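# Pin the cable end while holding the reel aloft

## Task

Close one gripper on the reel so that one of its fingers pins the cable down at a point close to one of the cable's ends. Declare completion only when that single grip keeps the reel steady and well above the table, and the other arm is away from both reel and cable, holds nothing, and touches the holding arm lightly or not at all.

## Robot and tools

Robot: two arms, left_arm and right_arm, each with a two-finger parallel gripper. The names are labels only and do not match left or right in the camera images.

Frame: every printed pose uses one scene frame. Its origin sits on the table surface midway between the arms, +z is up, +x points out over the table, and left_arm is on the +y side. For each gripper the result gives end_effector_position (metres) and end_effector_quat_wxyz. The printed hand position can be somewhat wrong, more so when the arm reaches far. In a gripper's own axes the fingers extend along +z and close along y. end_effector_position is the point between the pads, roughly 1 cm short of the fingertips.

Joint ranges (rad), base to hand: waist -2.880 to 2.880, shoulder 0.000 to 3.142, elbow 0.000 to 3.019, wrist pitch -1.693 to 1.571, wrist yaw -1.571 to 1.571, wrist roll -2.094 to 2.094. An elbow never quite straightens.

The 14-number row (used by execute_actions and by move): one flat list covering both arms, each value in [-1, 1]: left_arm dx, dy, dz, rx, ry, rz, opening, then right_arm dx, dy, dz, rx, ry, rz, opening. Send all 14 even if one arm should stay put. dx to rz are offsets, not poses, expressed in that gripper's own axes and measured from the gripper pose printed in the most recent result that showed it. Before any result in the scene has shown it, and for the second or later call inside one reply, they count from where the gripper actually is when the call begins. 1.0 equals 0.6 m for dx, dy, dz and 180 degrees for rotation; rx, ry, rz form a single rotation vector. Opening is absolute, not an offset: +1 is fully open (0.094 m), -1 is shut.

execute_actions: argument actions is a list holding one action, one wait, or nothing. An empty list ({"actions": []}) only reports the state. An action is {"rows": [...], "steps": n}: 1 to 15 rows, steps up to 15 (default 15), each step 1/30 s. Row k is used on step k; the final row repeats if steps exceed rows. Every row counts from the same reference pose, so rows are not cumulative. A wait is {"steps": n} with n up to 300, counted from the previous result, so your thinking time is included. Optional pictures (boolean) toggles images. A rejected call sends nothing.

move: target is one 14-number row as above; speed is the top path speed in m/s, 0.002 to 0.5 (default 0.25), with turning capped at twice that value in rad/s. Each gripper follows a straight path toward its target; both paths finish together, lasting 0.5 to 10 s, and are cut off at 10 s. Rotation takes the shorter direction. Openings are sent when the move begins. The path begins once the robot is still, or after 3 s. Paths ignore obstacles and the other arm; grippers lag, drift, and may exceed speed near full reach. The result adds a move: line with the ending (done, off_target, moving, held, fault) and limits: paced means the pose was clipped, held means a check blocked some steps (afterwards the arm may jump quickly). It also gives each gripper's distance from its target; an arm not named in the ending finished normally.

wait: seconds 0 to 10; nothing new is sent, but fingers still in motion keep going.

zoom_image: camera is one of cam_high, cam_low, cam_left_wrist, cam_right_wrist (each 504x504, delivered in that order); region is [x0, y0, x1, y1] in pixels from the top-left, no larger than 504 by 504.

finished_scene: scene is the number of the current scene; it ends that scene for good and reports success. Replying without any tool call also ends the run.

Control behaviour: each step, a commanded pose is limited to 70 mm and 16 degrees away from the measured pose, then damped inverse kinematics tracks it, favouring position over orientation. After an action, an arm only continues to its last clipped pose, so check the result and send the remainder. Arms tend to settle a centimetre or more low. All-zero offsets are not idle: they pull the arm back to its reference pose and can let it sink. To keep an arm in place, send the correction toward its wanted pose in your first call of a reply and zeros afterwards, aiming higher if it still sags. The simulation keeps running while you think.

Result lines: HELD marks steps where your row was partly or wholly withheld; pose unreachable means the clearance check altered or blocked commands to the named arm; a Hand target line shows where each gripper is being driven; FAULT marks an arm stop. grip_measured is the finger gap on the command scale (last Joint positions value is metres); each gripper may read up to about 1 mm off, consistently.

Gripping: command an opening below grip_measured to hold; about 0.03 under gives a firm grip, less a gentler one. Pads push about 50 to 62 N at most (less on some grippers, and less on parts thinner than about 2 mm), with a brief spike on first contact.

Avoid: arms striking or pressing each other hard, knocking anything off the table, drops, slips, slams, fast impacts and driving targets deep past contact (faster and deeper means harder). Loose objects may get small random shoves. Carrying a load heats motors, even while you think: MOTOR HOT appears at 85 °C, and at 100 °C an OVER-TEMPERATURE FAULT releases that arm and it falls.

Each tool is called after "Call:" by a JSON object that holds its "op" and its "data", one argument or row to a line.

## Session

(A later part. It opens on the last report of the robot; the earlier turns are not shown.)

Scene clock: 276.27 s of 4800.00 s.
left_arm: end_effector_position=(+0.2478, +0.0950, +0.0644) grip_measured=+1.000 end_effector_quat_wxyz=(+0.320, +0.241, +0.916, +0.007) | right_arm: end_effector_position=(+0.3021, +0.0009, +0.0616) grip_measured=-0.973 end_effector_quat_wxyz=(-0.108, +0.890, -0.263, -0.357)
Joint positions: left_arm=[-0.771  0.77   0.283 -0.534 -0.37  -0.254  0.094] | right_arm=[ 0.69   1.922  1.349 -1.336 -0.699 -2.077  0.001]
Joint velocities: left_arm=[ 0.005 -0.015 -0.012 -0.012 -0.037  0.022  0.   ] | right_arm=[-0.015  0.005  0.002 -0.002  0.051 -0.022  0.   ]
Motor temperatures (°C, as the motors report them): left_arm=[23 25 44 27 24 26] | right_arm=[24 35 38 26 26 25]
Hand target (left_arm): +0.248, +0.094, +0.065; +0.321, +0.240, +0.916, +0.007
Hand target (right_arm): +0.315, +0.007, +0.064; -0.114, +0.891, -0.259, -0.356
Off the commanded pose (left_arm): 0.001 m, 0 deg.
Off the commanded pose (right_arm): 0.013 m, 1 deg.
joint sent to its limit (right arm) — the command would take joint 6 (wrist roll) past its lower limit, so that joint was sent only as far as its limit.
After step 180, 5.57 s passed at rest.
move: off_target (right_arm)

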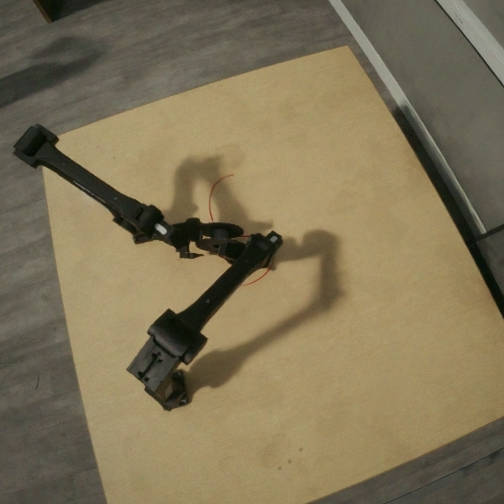

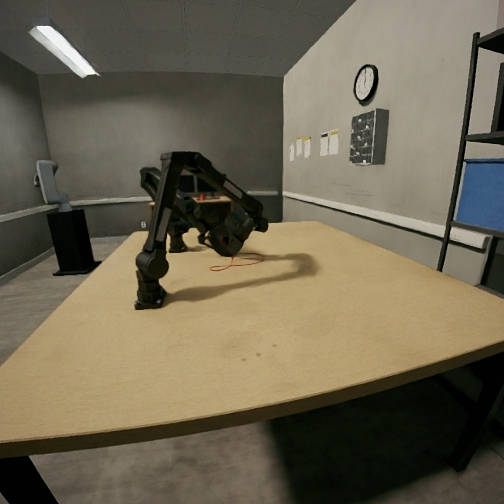

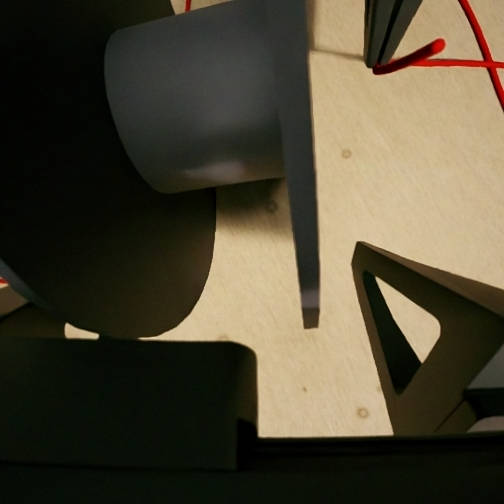

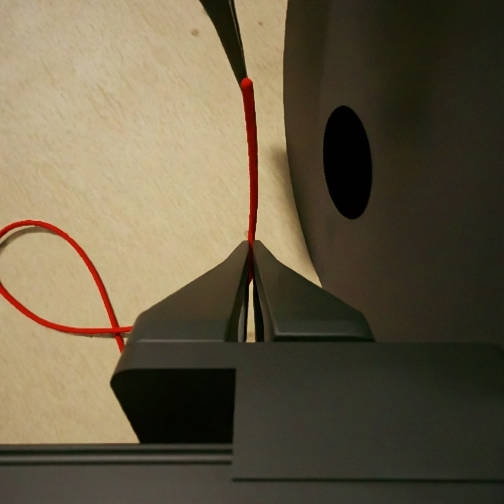

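Call:
{"op": "move", "data": {
  "target": [0,0,0,0,0,0,1, 0,-0.035,0.03,0,0,0,-1],
  "speed": 0.04
}}

Call:
{"op": "move", "data": {
  "target": [0,0,0,0,0,0,1, -0.1,-0.01,0,0,0,0,-1],
  "speed": 0.04
}}

Scene clock: 284.47 s of 4800.00 s.
left_arm: end_effector_position=(+0.2479, +0.0950, +0.0645) grip_measured=+1.000 end_effector_quat_wxyz=(+0.320, +0.240, +0.916, +0.007) | right_arm: end_effector_position=(+0.2961, +0.0115, +0.0571) grip_measured=-0.973 end_effector_quat_wxyz=(-0.105, +0.889, -0.264, -0.359)
Joint positions: left_arm=[-0.771  0.77   0.283 -0.534 -0.371 -0.255  0.094] | right_arm=[ 0.713  1.932  1.35  -1.315 -0.708 -2.048  0.001]
Joint velocities: left_arm=[ 0.005 -0.015 -0.002 -0.012 -0.007 -0.022  0.   ] | right_arm=[-0.005  0.005 -0.002 -0.007  0.007  0.081  0.   ]
Motor temperatures (°C, as the motors report them): left_arm=[23 25 43 27 24 26] | right_arm=[24 35 39 26 26 25]
Hand target (left_arm): +0.248, +0.095, +0.064; +0.320, +0.240, +0.916, +0.007
Hand target (right_arm): +0.303, +0.025, +0.049; -0.108, +0.890, -0.263, -0.356
Off the commanded pose (left_arm): 0.000 m, 0 deg.
Off the commanded pose (right_arm): 0.018 m, 0 deg.
After step 180, 1.27 s passed at rest.
move: off_target (right_arm)

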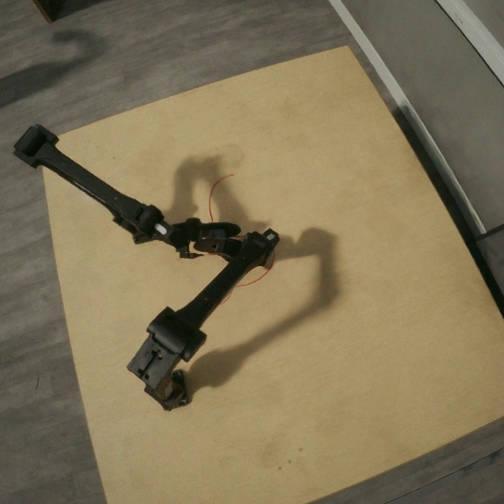

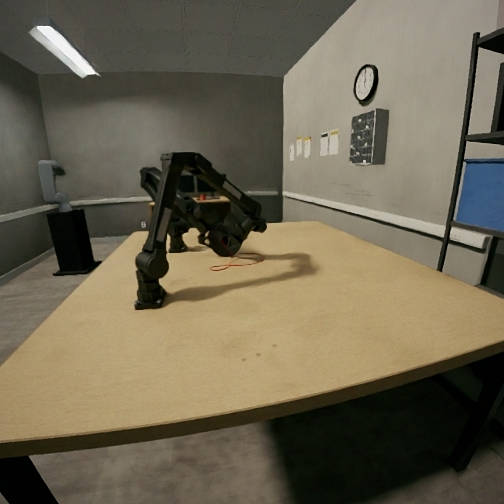

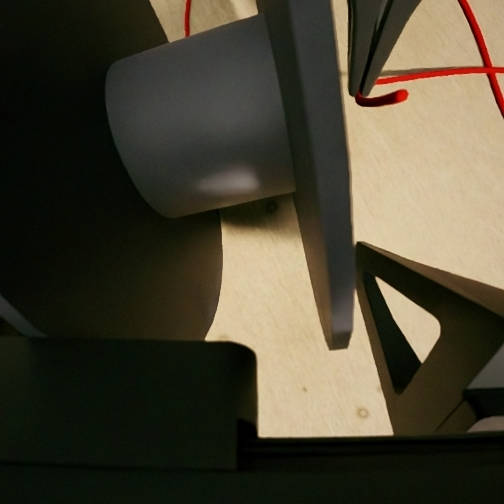

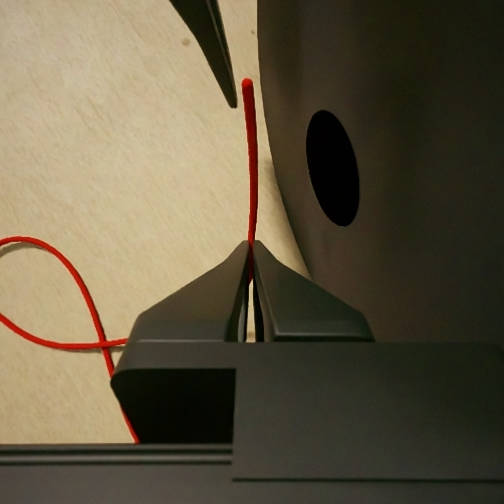

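Scene clock: 286.30 s of 4800.00 s.
left_arm: end_effector_position=(+0.2479, +0.0950, +0.0645) grip_measured=+1.000 end_effector_quat_wxyz=(+0.320, +0.240, +0.916, +0.007) | right_arm: end_effector_position=(+0.2693, +0.0390, +0.0952) grip_measured=-0.973 end_effector_quat_wxyz=(-0.111, +0.892, -0.260, -0.353)
Joint positions: left_arm=[-0.771  0.77   0.283 -0.534 -0.371 -0.255  0.094] | right_arm=[ 0.789  1.852  1.35  -1.315 -0.724 -1.955  0.001]
Joint velocities: left_arm=[-0.015  0.005 -0.017 -0.002 -0.022 -0.022  0.   ] | right_arm=[-0.005 -0.015 -0.002 -0.017  0.007 -0.051  0.   ]
Motor temperatures (°C, as the motors report them): left_arm=[23 25 43 27 24 26] | right_arm=[24 35 39 26 26 25]
Hand target (left_arm): +0.248, +0.095, +0.064; +0.320, +0.240, +0.916, +0.007
Hand target (right_arm): +0.263, +0.039, +0.098; -0.104, +0.889, -0.264, -0.358
Off the commanded pose (left_arm): 0.000 m, 0 deg.
Off the commanded pose (right_arm): 0.007 m, 1 deg.
move: done

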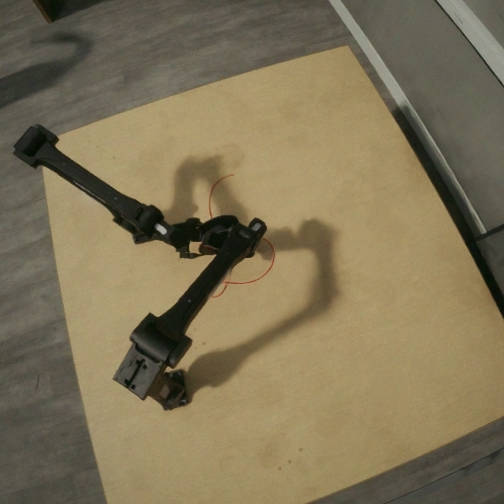

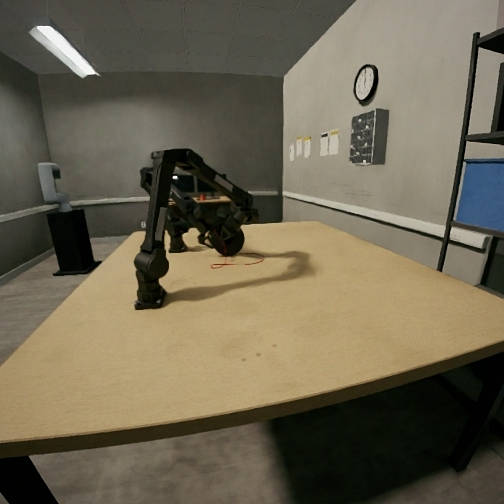

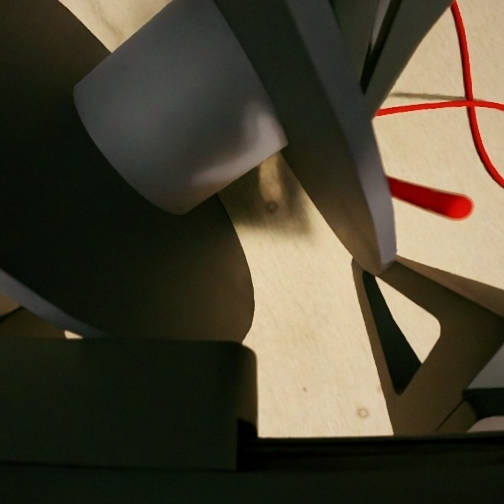

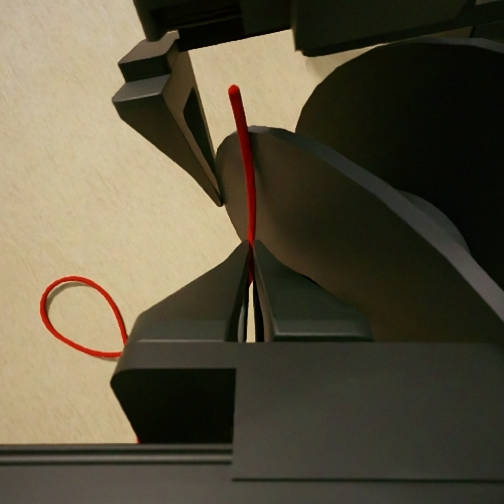

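Call:
{"op": "move", "data": {
  "target": [0,0,0,0,0,0,1, 0.1,0.15,-0.1,0,0,0,-1],
  "speed": 0.1
}}

Call:
{"op": "move", "data": {
  "target": [0,0,0,0,0,0,-1, 0,0,0,0,0,0,-1],
  "speed": 0.1
}}

Scene clock: 296.23 s of 4800.00 s.
left_arm: end_effector_position=(+0.2479, +0.0950, +0.0645) grip_measured=+1.000 end_effector_quat_wxyz=(+0.320, +0.240, +0.916, +0.007) | right_arm: end_effector_position=(+0.2948, -0.0775, +0.0948) grip_measured=-0.973 end_effector_quat_wxyz=(-0.112, +0.884, -0.314, -0.327)
Joint positions: left_arm=[-0.771  0.77   0.283 -0.534 -0.371 -0.255  0.094] | right_arm=[ 0.565  1.732  1.187 -1.354 -0.637 -2.079  0.001]
Joint velocities: left_arm=[ 0.005  0.005 -0.007  0.002  0.066 -0.037  0.   ] | right_arm=[ 0.005 -0.005 -0.002 -0.007 -0.051  0.007 -0.   ]
Motor temperatures (°C, as the motors report them): left_arm=[23 25 42 27 24 26] | right_arm=[24 35 38 26 26 25]
Hand target (left_arm): +0.248, +0.095, +0.064; +0.320, +0.240, +0.916, +0.007
Hand target (right_arm): +0.291, -0.081, +0.095; -0.109, +0.886, -0.309, -0.328
Off the commanded pose (left_arm): 0.000 m, 0 deg.
Off the commanded pose (right_arm): 0.006 m, 7 deg.
joint sent to its limit (right arm) — the command would take joint 6 (wrist roll) past its lower limit, so that joint was sent only as far as its limit.
After step 180, 2.33 s passed at rest.
move: off_target (right_arm)

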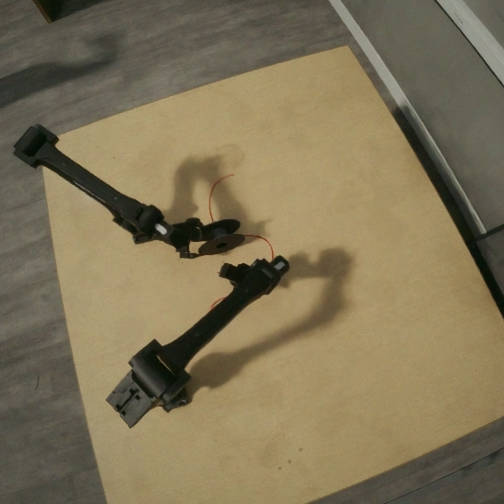

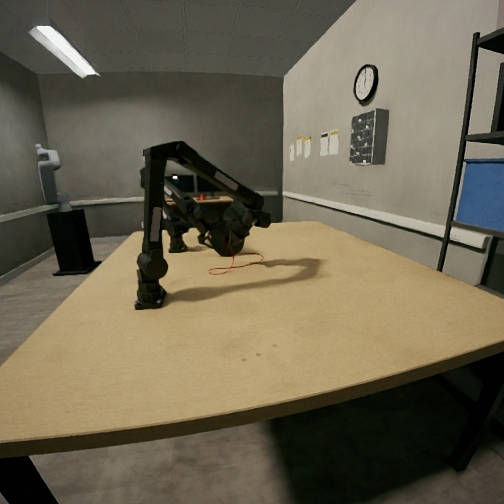

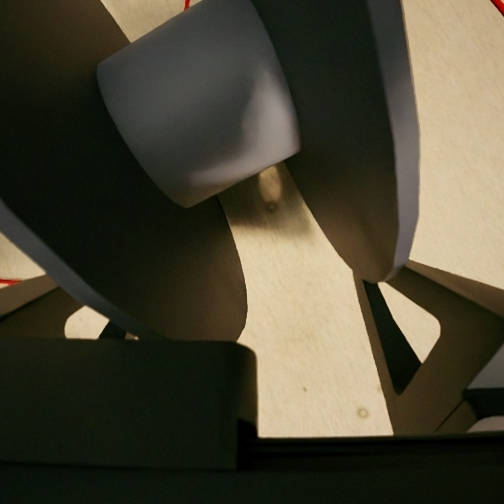

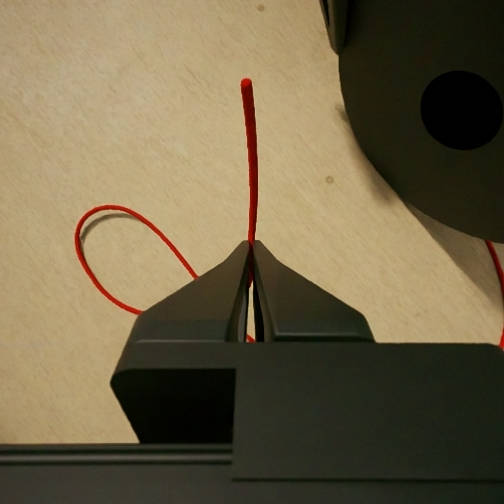

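Scene clock: 296.73 s of 4800.00 s.
left_arm: end_effector_position=(+0.2472, +0.0945, +0.0642) grip_measured=+0.226 end_effector_quat_wxyz=(+0.319, +0.242, +0.916, +0.006) | right_arm: end_effector_position=(+0.2948, -0.0775, +0.0948) grip_measured=-0.973 end_effector_quat_wxyz=(-0.112, +0.884, -0.314, -0.327)
Joint positions: left_arm=[-0.772  0.77   0.283 -0.535 -0.367 -0.254  0.058] | right_arm=[ 0.565  1.732  1.187 -1.354 -0.637 -2.079  0.001]
Joint velocities: left_arm=[-0.005  0.005 -0.046 -0.002  0.081  0.007  0.   ] | right_arm=[-0.015  0.015  0.012 -0.002 -0.037 -0.081  0.001]
Motor temperatures (°C, as the motors report them): left_arm=[23 25 42 27 24 26] | right_arm=[24 35 38 26 26 25]
Hand target (left_arm): +0.248, +0.095, +0.064; +0.320, +0.240, +0.916, +0.007
Hand target (right_arm): +0.295, -0.078, +0.095; -0.112, +0.884, -0.314, -0.327
Off the commanded pose (left_arm): 0.001 m, 0 deg.
Off the commanded pose (right_arm): 0.000 m, 0 deg.
move: done

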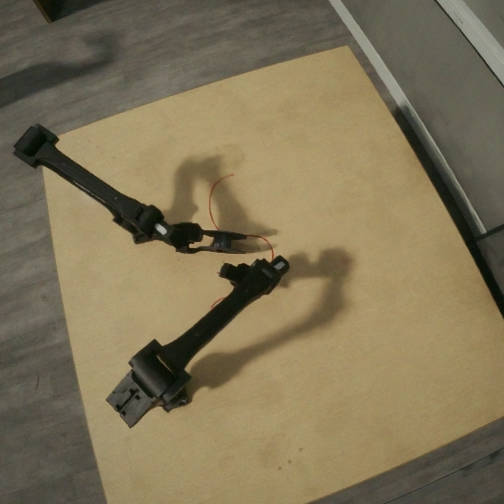

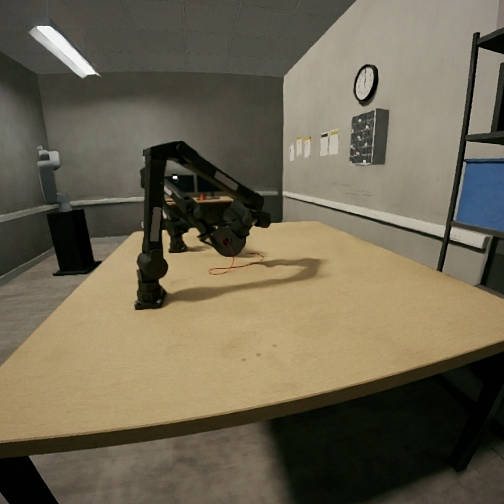

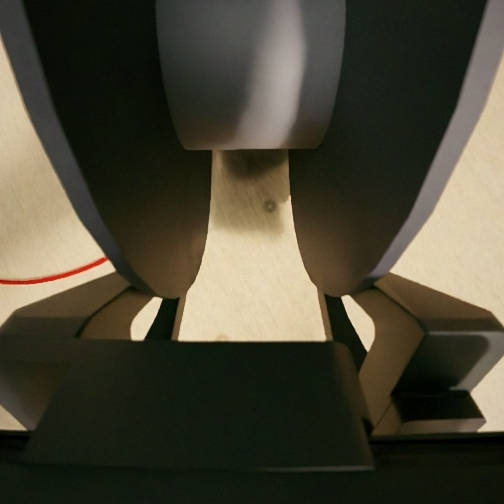

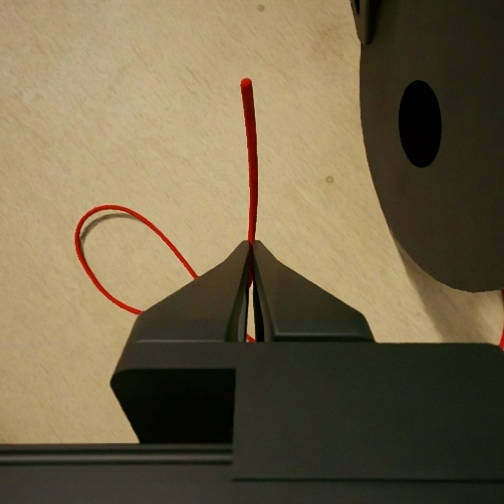

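Call:
{"op": "move", "data": {
  "target": [0,0,0,0,0,0,-1, 0,-0.11,0,0,0,0,-1],
  "speed": 0.05
}}

Scene clock: 302.30 s of 4800.00 s.
left_arm: end_effector_position=(+0.2472, +0.0945, +0.0642) grip_measured=+0.226 end_effector_quat_wxyz=(+0.319, +0.242, +0.916, +0.006) | right_arm: end_effector_position=(+0.3274, -0.0361, +0.0920) grip_measured=-0.973 end_effector_quat_wxyz=(-0.112, +0.886, -0.311, -0.325)
Joint positions: left_arm=[-0.772  0.77   0.283 -0.535 -0.367 -0.254  0.058] | right_arm=[ 0.609  1.838  1.336 -1.363 -0.646 -2.031  0.001]
Joint velocities: left_arm=[ 0.005 -0.034  0.017  0.007  0.007  0.022 -0.001] | right_arm=[-0.005 -0.024  0.002 -0.002 -0.037  0.022 -0.001]
Motor temperatures (°C, as the motors report them): left_arm=[23 25 42 27 24 26] | right_arm=[24 35 39 26 26 25]
Hand target (left_arm): +0.247, +0.095, +0.064; +0.319, +0.242, +0.916, +0.006
Hand target (right_arm): +0.336, -0.027, +0.095; -0.112, +0.885, -0.314, -0.326
Off the commanded pose (left_arm): 0.000 m, 0 deg.
Off the commanded pose (right_arm): 0.014 m, 0 deg.
move: off_target (right_arm)

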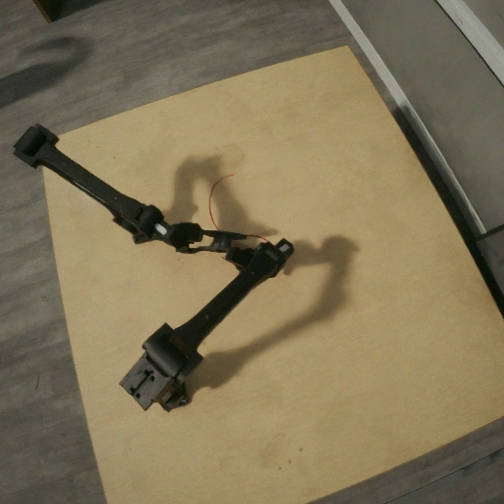

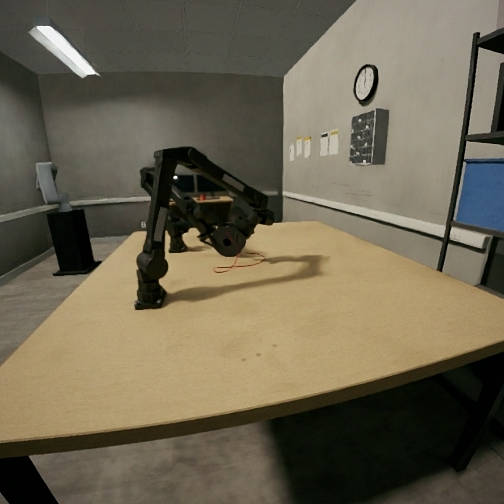

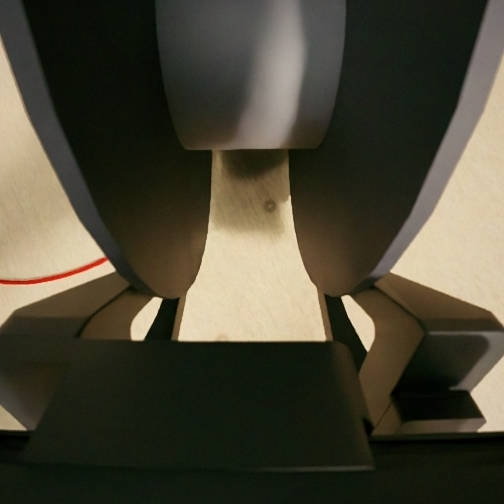

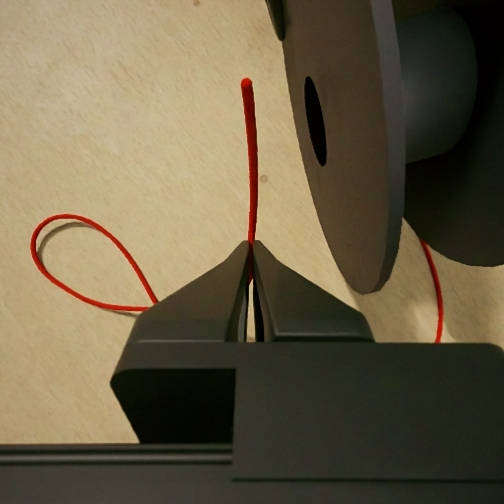

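Call:
{"op": "move", "data": {
  "target": [0,0,0,0,0,0,-1, -0.02,-0.015,0.09,0,0,0,-1],
  "speed": 0.04
}}

Scene clock: 311.27 s of 4800.00 s.
left_arm: end_effector_position=(+0.2472, +0.0945, +0.0642) grip_measured=+0.226 end_effector_quat_wxyz=(+0.319, +0.241, +0.917, +0.006) | right_arm: end_effector_position=(+0.3102, -0.0066, +0.0733) grip_measured=-0.973 end_effector_quat_wxyz=(-0.124, +0.888, -0.310, -0.315)
Joint positions: left_arm=[-0.772  0.77   0.283 -0.535 -0.367 -0.256  0.058] | right_arm=[ 0.677  1.838  1.288 -1.229 -0.664 -1.941  0.001]
Joint velocities: left_arm=[ 0.024 -0.005 -0.002 -0.007  0.095 -0.051  0.001] | right_arm=[-0.015  0.005  0.007 -0.002 -0.007 -0.007  0.   ]
Motor temperatures (°C, as the motors report them): left_arm=[23 24 42 27 24 26] | right_arm=[24 35 40 26 26 25]
Hand target (left_arm): +0.247, +0.095, +0.064; +0.319, +0.242, +0.916, +0.006
Hand target (right_arm): +0.299, -0.003, +0.058; -0.111, +0.887, -0.312, -0.323
Off the commanded pose (left_arm): 0.000 m, 0 deg.
Off the commanded pose (right_arm): 0.019 m, 2 deg.
After step 180, 1.33 s passed at rest.
move: off_target (right_arm)

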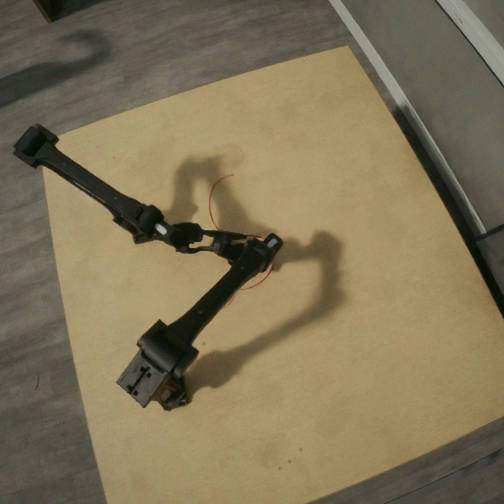

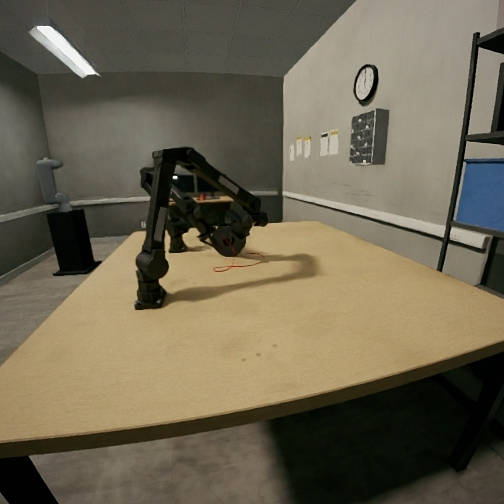

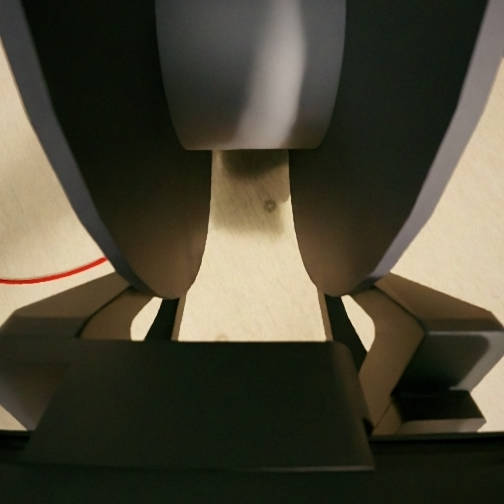

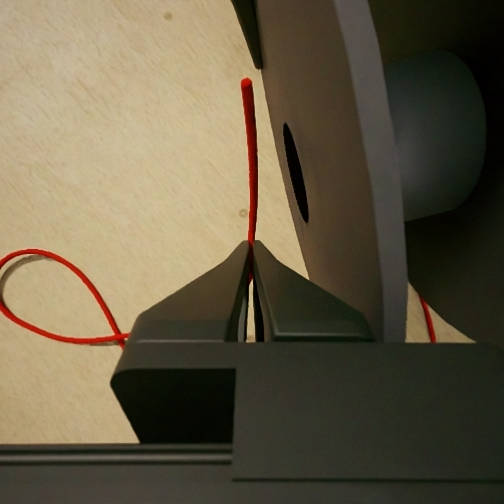

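Call:
{"op": "move", "data": {
  "target": [0,0,0,0,0,0,1, 0,0.005,0.03,0,0.13,0,-1],
  "speed": 0.03
}}

Scene clock: 324.53 s of 4800.00 s.
left_arm: end_effector_position=(+0.2473, +0.0946, +0.0642) grip_measured=+1.000 end_effector_quat_wxyz=(+0.319, +0.240, +0.917, +0.006) | right_arm: end_effector_position=(+0.3014, -0.0052, +0.0569) grip_measured=-0.973 end_effector_quat_wxyz=(-0.052, +0.934, -0.327, -0.132)
Joint positions: left_arm=[-0.772  0.77   0.283 -0.535 -0.368 -0.257  0.094] | right_arm=[ 0.814  1.745  1.207 -1.068 -0.283 -1.736  0.001]
Joint velocities: left_arm=[-0.005  0.015 -0.007 -0.007  0.037 -0.066  0.   ] | right_arm=[-0.005 -0.005 -0.002  0.002 -0.022 -0.037 -0.   ]
Motor temperatures (°C, as the motors report them): left_arm=[23 24 42 27 24 26] | right_arm=[24 35 38 26 26 25]
Hand target (left_arm): +0.247, +0.095, +0.064; +0.319, +0.241, +0.917, +0.006
Hand target (right_arm): +0.300, -0.003, +0.058; -0.058, +0.934, -0.328, -0.126
Off the commanded pose (left_arm): 0.000 m, 0 deg.
Off the commanded pose (right_arm): 0.005 m, 1 deg.
After step 180, 0.23 s passed at rest.
move: done

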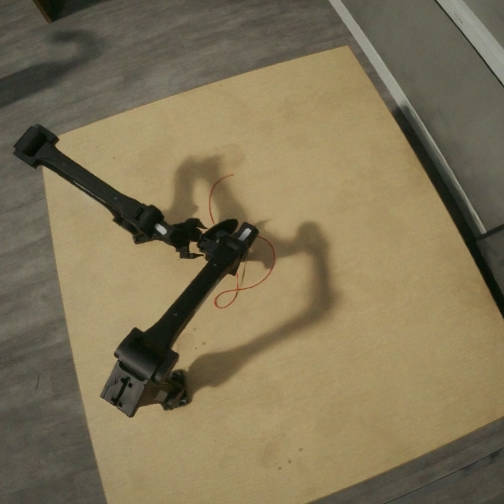

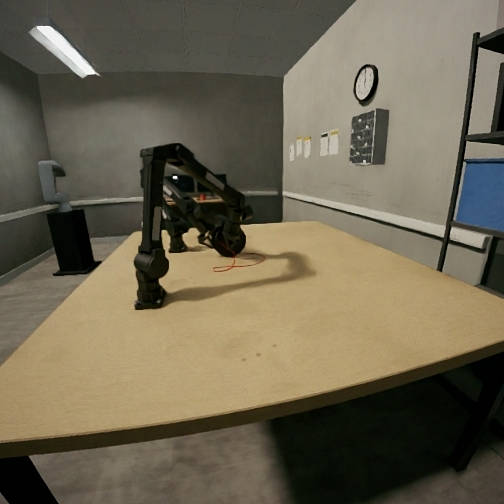

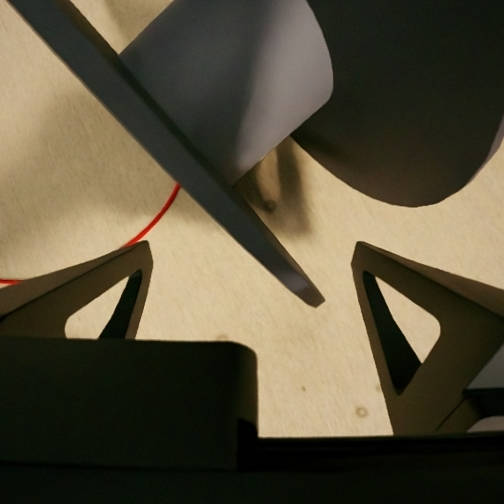

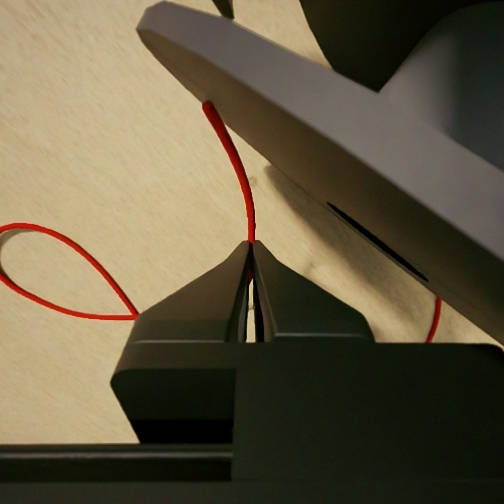

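Call:
{"op": "move", "data": {
  "target": [0,0,0,0,0,0,1, 0.256,0.106,-0.03,0.017,0.09,0.146,-1],
  "speed": 0.12
}}

Call:
{"op": "move", "data": {
  "target": [0,0,0,0,0,0,1, 0,0,0,0,0,0,1],
  "speed": 0.1
}}

Call:
{"op": "move", "data": {
  "target": [0,0,0,0,0,0,1, 0,0,-0.08,0,0,0.5,1],
  "speed": 0.3
}}

Call:
{"op": "move", "data": {
  "target": [0,0,0,0,0,0,1, 0,0,0,0,0,0.5,1],
  "speed": 0.3
}}

Scene clock: 354.07 s of 4800.00 s.
left_arm: end_effector_position=(+0.2473, +0.0946, +0.0642) grip_measured=+1.000 end_effector_quat_wxyz=(+0.319, +0.240, +0.917, +0.006) | right_arm: end_effector_position=(+0.3779, -0.1458, +0.0293) grip_measured=-0.973 end_effector_quat_wxyz=(+0.004, +0.848, -0.530, -0.011)
Joint positions: left_arm=[-0.772  0.77   0.283 -0.535 -0.368 -0.257  0.094] | right_arm=[ 0.566  1.711  1.094 -0.972 -0.014 -1.534  0.001]
Joint velocities: left_arm=[-0.005 -0.005 -0.002 -0.002 -0.007  0.037  0.   ] | right_arm=[-0.005 -0.015 -0.012  0.007 -0.037  0.022 -0.   ]
Motor temperatures (°C, as the motors report them): left_arm=[23 24 42 27 24 26] | right_arm=[24 36 38 26 25 25]
Hand target (left_arm): +0.247, +0.095, +0.064; +0.319, +0.240, +0.917, +0.006
Hand target (right_arm): +0.380, -0.147, +0.029; -0.001, +0.843, -0.537, -0.005
Off the commanded pose (left_arm): 0.000 m, 0 deg.
Off the commanded pose (right_arm): 0.005 m, 2 deg.
After step 180, 20.93 s passed at rest.
move: done

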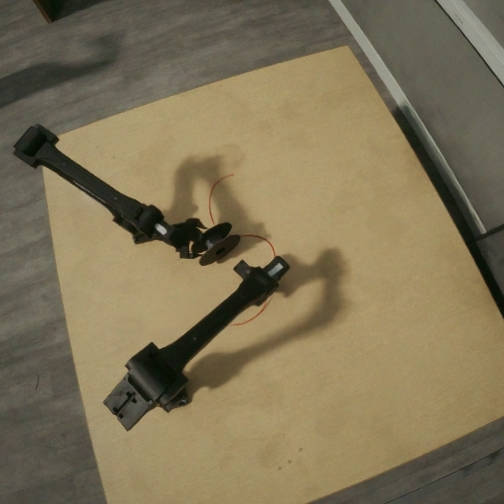

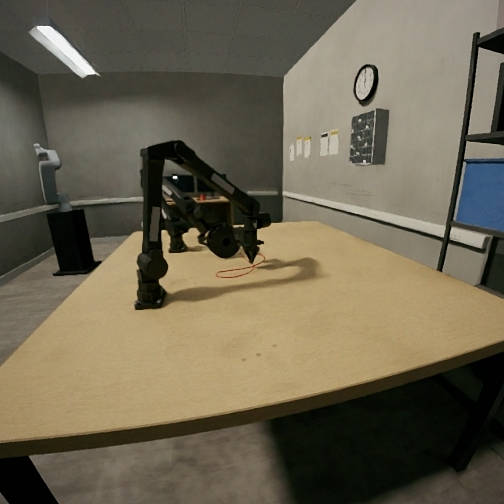

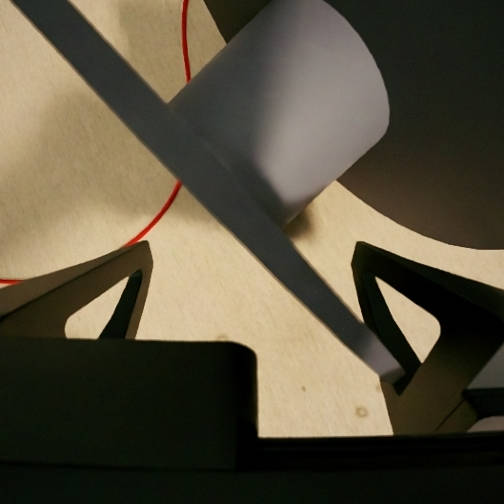

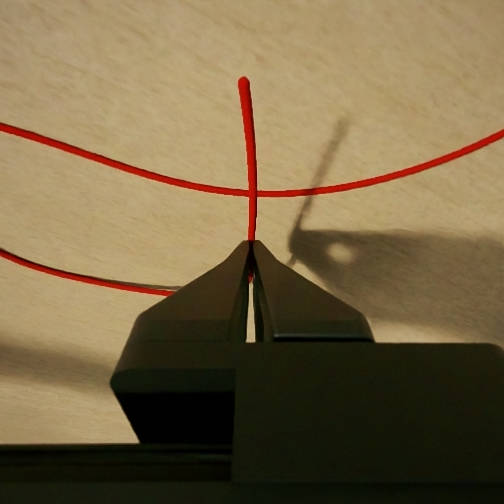

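Scene clock: 354.57 s of 4800.00 s.
left_arm: end_effector_position=(+0.2473, +0.0946, +0.0642) grip_measured=+1.000 end_effector_quat_wxyz=(+0.319, +0.240, +0.917, +0.006) | right_arm: end_effector_position=(+0.3779, -0.1458, +0.0293) grip_measured=+1.000 end_effector_quat_wxyz=(+0.004, +0.848, -0.530, -0.011)
Joint positions: left_arm=[-0.772  0.77   0.283 -0.535 -0.368 -0.257  0.094] | right_arm=[ 0.566  1.711  1.094 -0.972 -0.014 -1.534  0.094]
Joint velocities: left_arm=[-0.005 -0.005 -0.012  0.002  0.007  0.066 -0.001] | right_arm=[-0.005 -0.015 -0.012 -0.002 -0.037 -0.037  0.   ]
Motor temperatures (°C, as the motors report them): left_arm=[23 24 42 27 24 26] | right_arm=[24 36 38 26 25 25]
Hand target (left_arm): +0.247, +0.095, +0.064; +0.319, +0.240, +0.917, +0.006
Hand target (right_arm): +0.378, -0.146, +0.029; +0.004, +0.848, -0.530, -0.011
Off the commanded pose (left_arm): 0.000 m, 0 deg.
Off the commanded pose (right_arm): 0.000 m, 0 deg.
move: done

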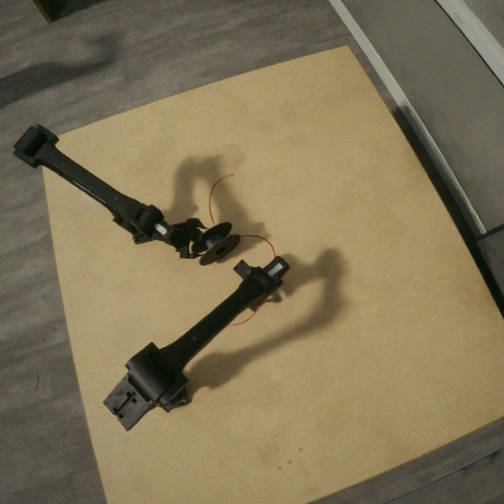

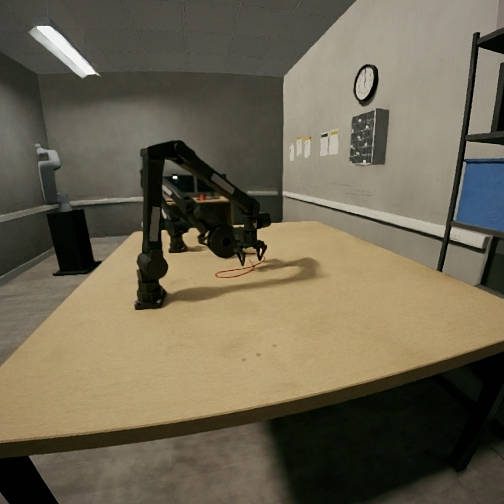

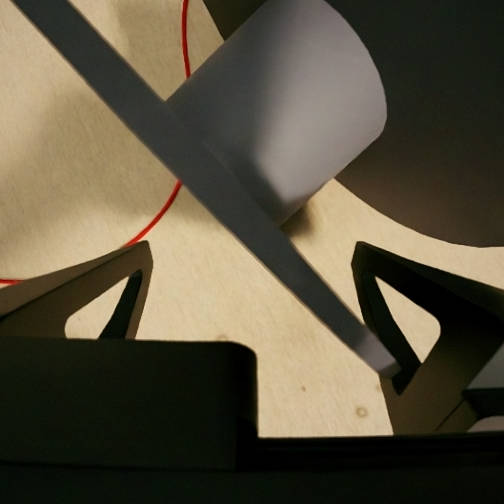

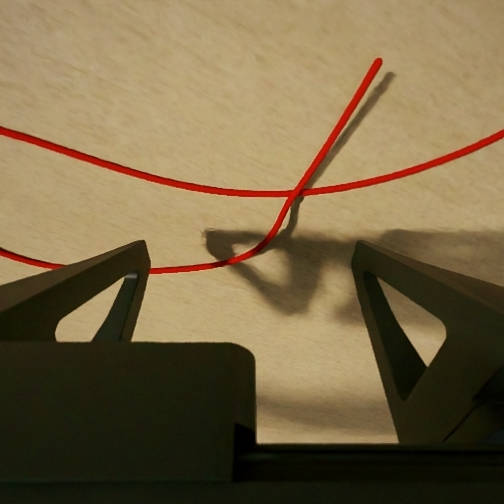

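Scene clock: 357.80 s of 4800.00 s.
left_arm: end_effector_position=(+0.2473, +0.0946, +0.0642) grip_measured=+1.000 end_effector_quat_wxyz=(+0.319, +0.240, +0.917, +0.006) | right_arm: end_effector_position=(+0.3622, -0.1542, +0.0582) grip_measured=+1.000 end_effector_quat_wxyz=(-0.029, -0.233, +0.972, -0.000)
Joint positions: left_arm=[-0.772  0.77   0.283 -0.535 -0.368 -0.257  0.094] | right_arm=[ 0.566  1.649  1.1   -1.078 -0.014  0.019  0.094]
Joint velocities: left_arm=[-0.005 -0.024  0.002 -0.017 -0.037 -0.007  0.   ] | right_arm=[-0.024  0.005 -0.012 -0.007  0.037  0.007  0.   ]
Motor temperatures (°C, as the motors report them): left_arm=[23 24 42 27 24 26] | right_arm=[24 36 38 26 25 25]
Hand target (left_arm): +0.247, +0.095, +0.064; +0.319, +0.240, +0.917, +0.006
Hand target (right_arm): +0.377, -0.147, +0.077; -0.010, -0.225, +0.974, +0.005
Off the commanded pose (left_arm): 0.000 m, 0 deg.
Off the commanded pose (right_arm): 0.027 m, 2 deg.
move: off_target (right_arm)

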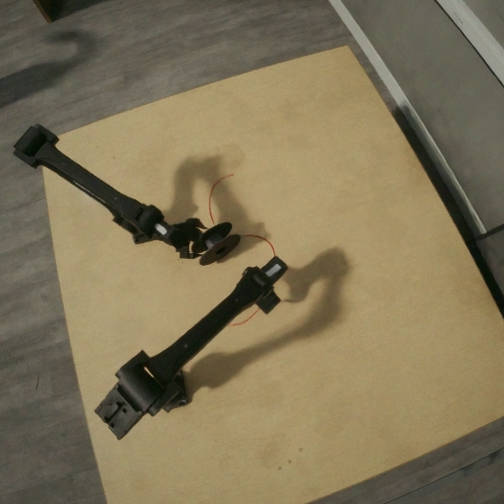

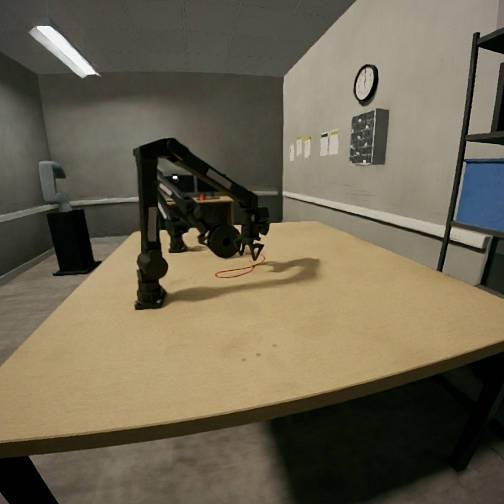

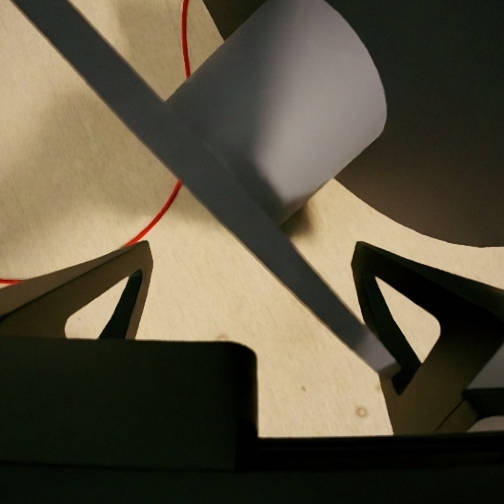

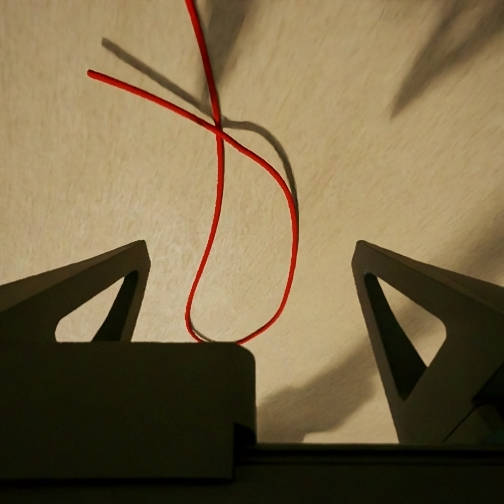

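Scene clock: 361.03 s of 4800.00 s.
left_arm: end_effector_position=(+0.2473, +0.0946, +0.0642) grip_measured=+1.000 end_effector_quat_wxyz=(+0.319, +0.240, +0.917, +0.006) | right_arm: end_effector_position=(+0.3622, -0.1542, +0.0582) grip_measured=+1.000 end_effector_quat_wxyz=(-0.020, +0.516, +0.856, -0.020)
Joint positions: left_arm=[-0.772  0.77   0.283 -0.535 -0.368 -0.257  0.094] | right_arm=[ 0.566  1.649  1.1   -1.078 -0.014  1.575  0.094]
Joint velocities: left_arm=[ 0.005  0.005 -0.002 -0.012 -0.081  0.007  0.   ] | right_arm=[-0.015 -0.005 -0.012 -0.002 -0.066  0.007  0.   ]
Motor temperatures (°C, as the motors report them): left_arm=[23 24 42 27 24 26] | right_arm=[24 35 38 26 25 25]
Hand target (left_arm): +0.247, +0.095, +0.064; +0.319, +0.240, +0.917, +0.006
Hand target (right_arm): +0.362, -0.154, +0.058; -0.020, +0.522, +0.852, -0.020
Off the commanded pose (left_arm): 0.000 m, 0 deg.
Off the commanded pose (right_arm): 0.000 m, 1 deg.
move: done

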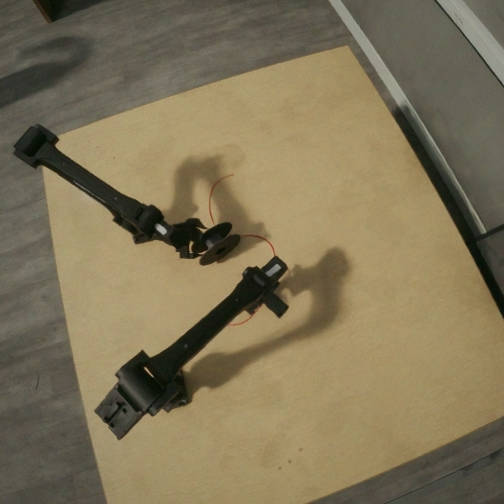

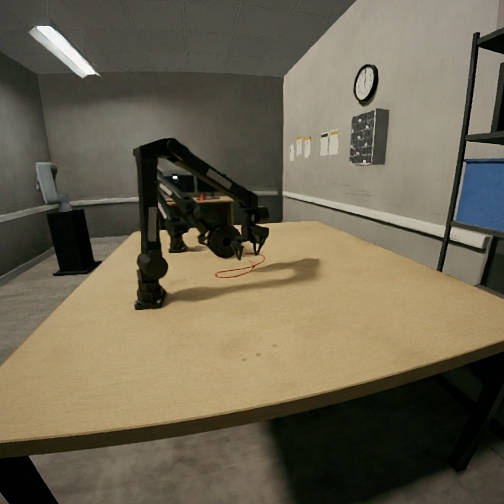

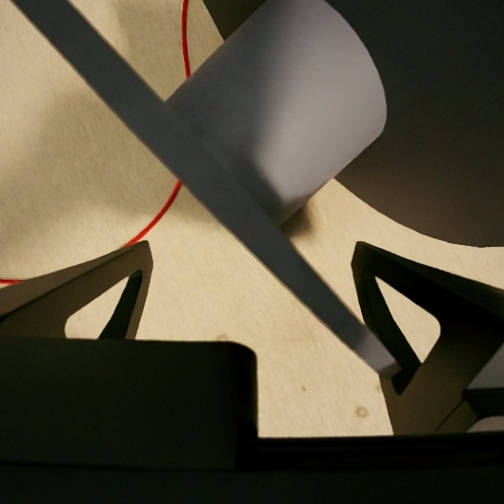

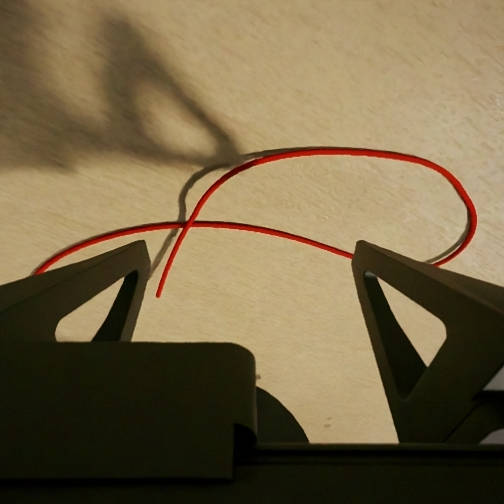

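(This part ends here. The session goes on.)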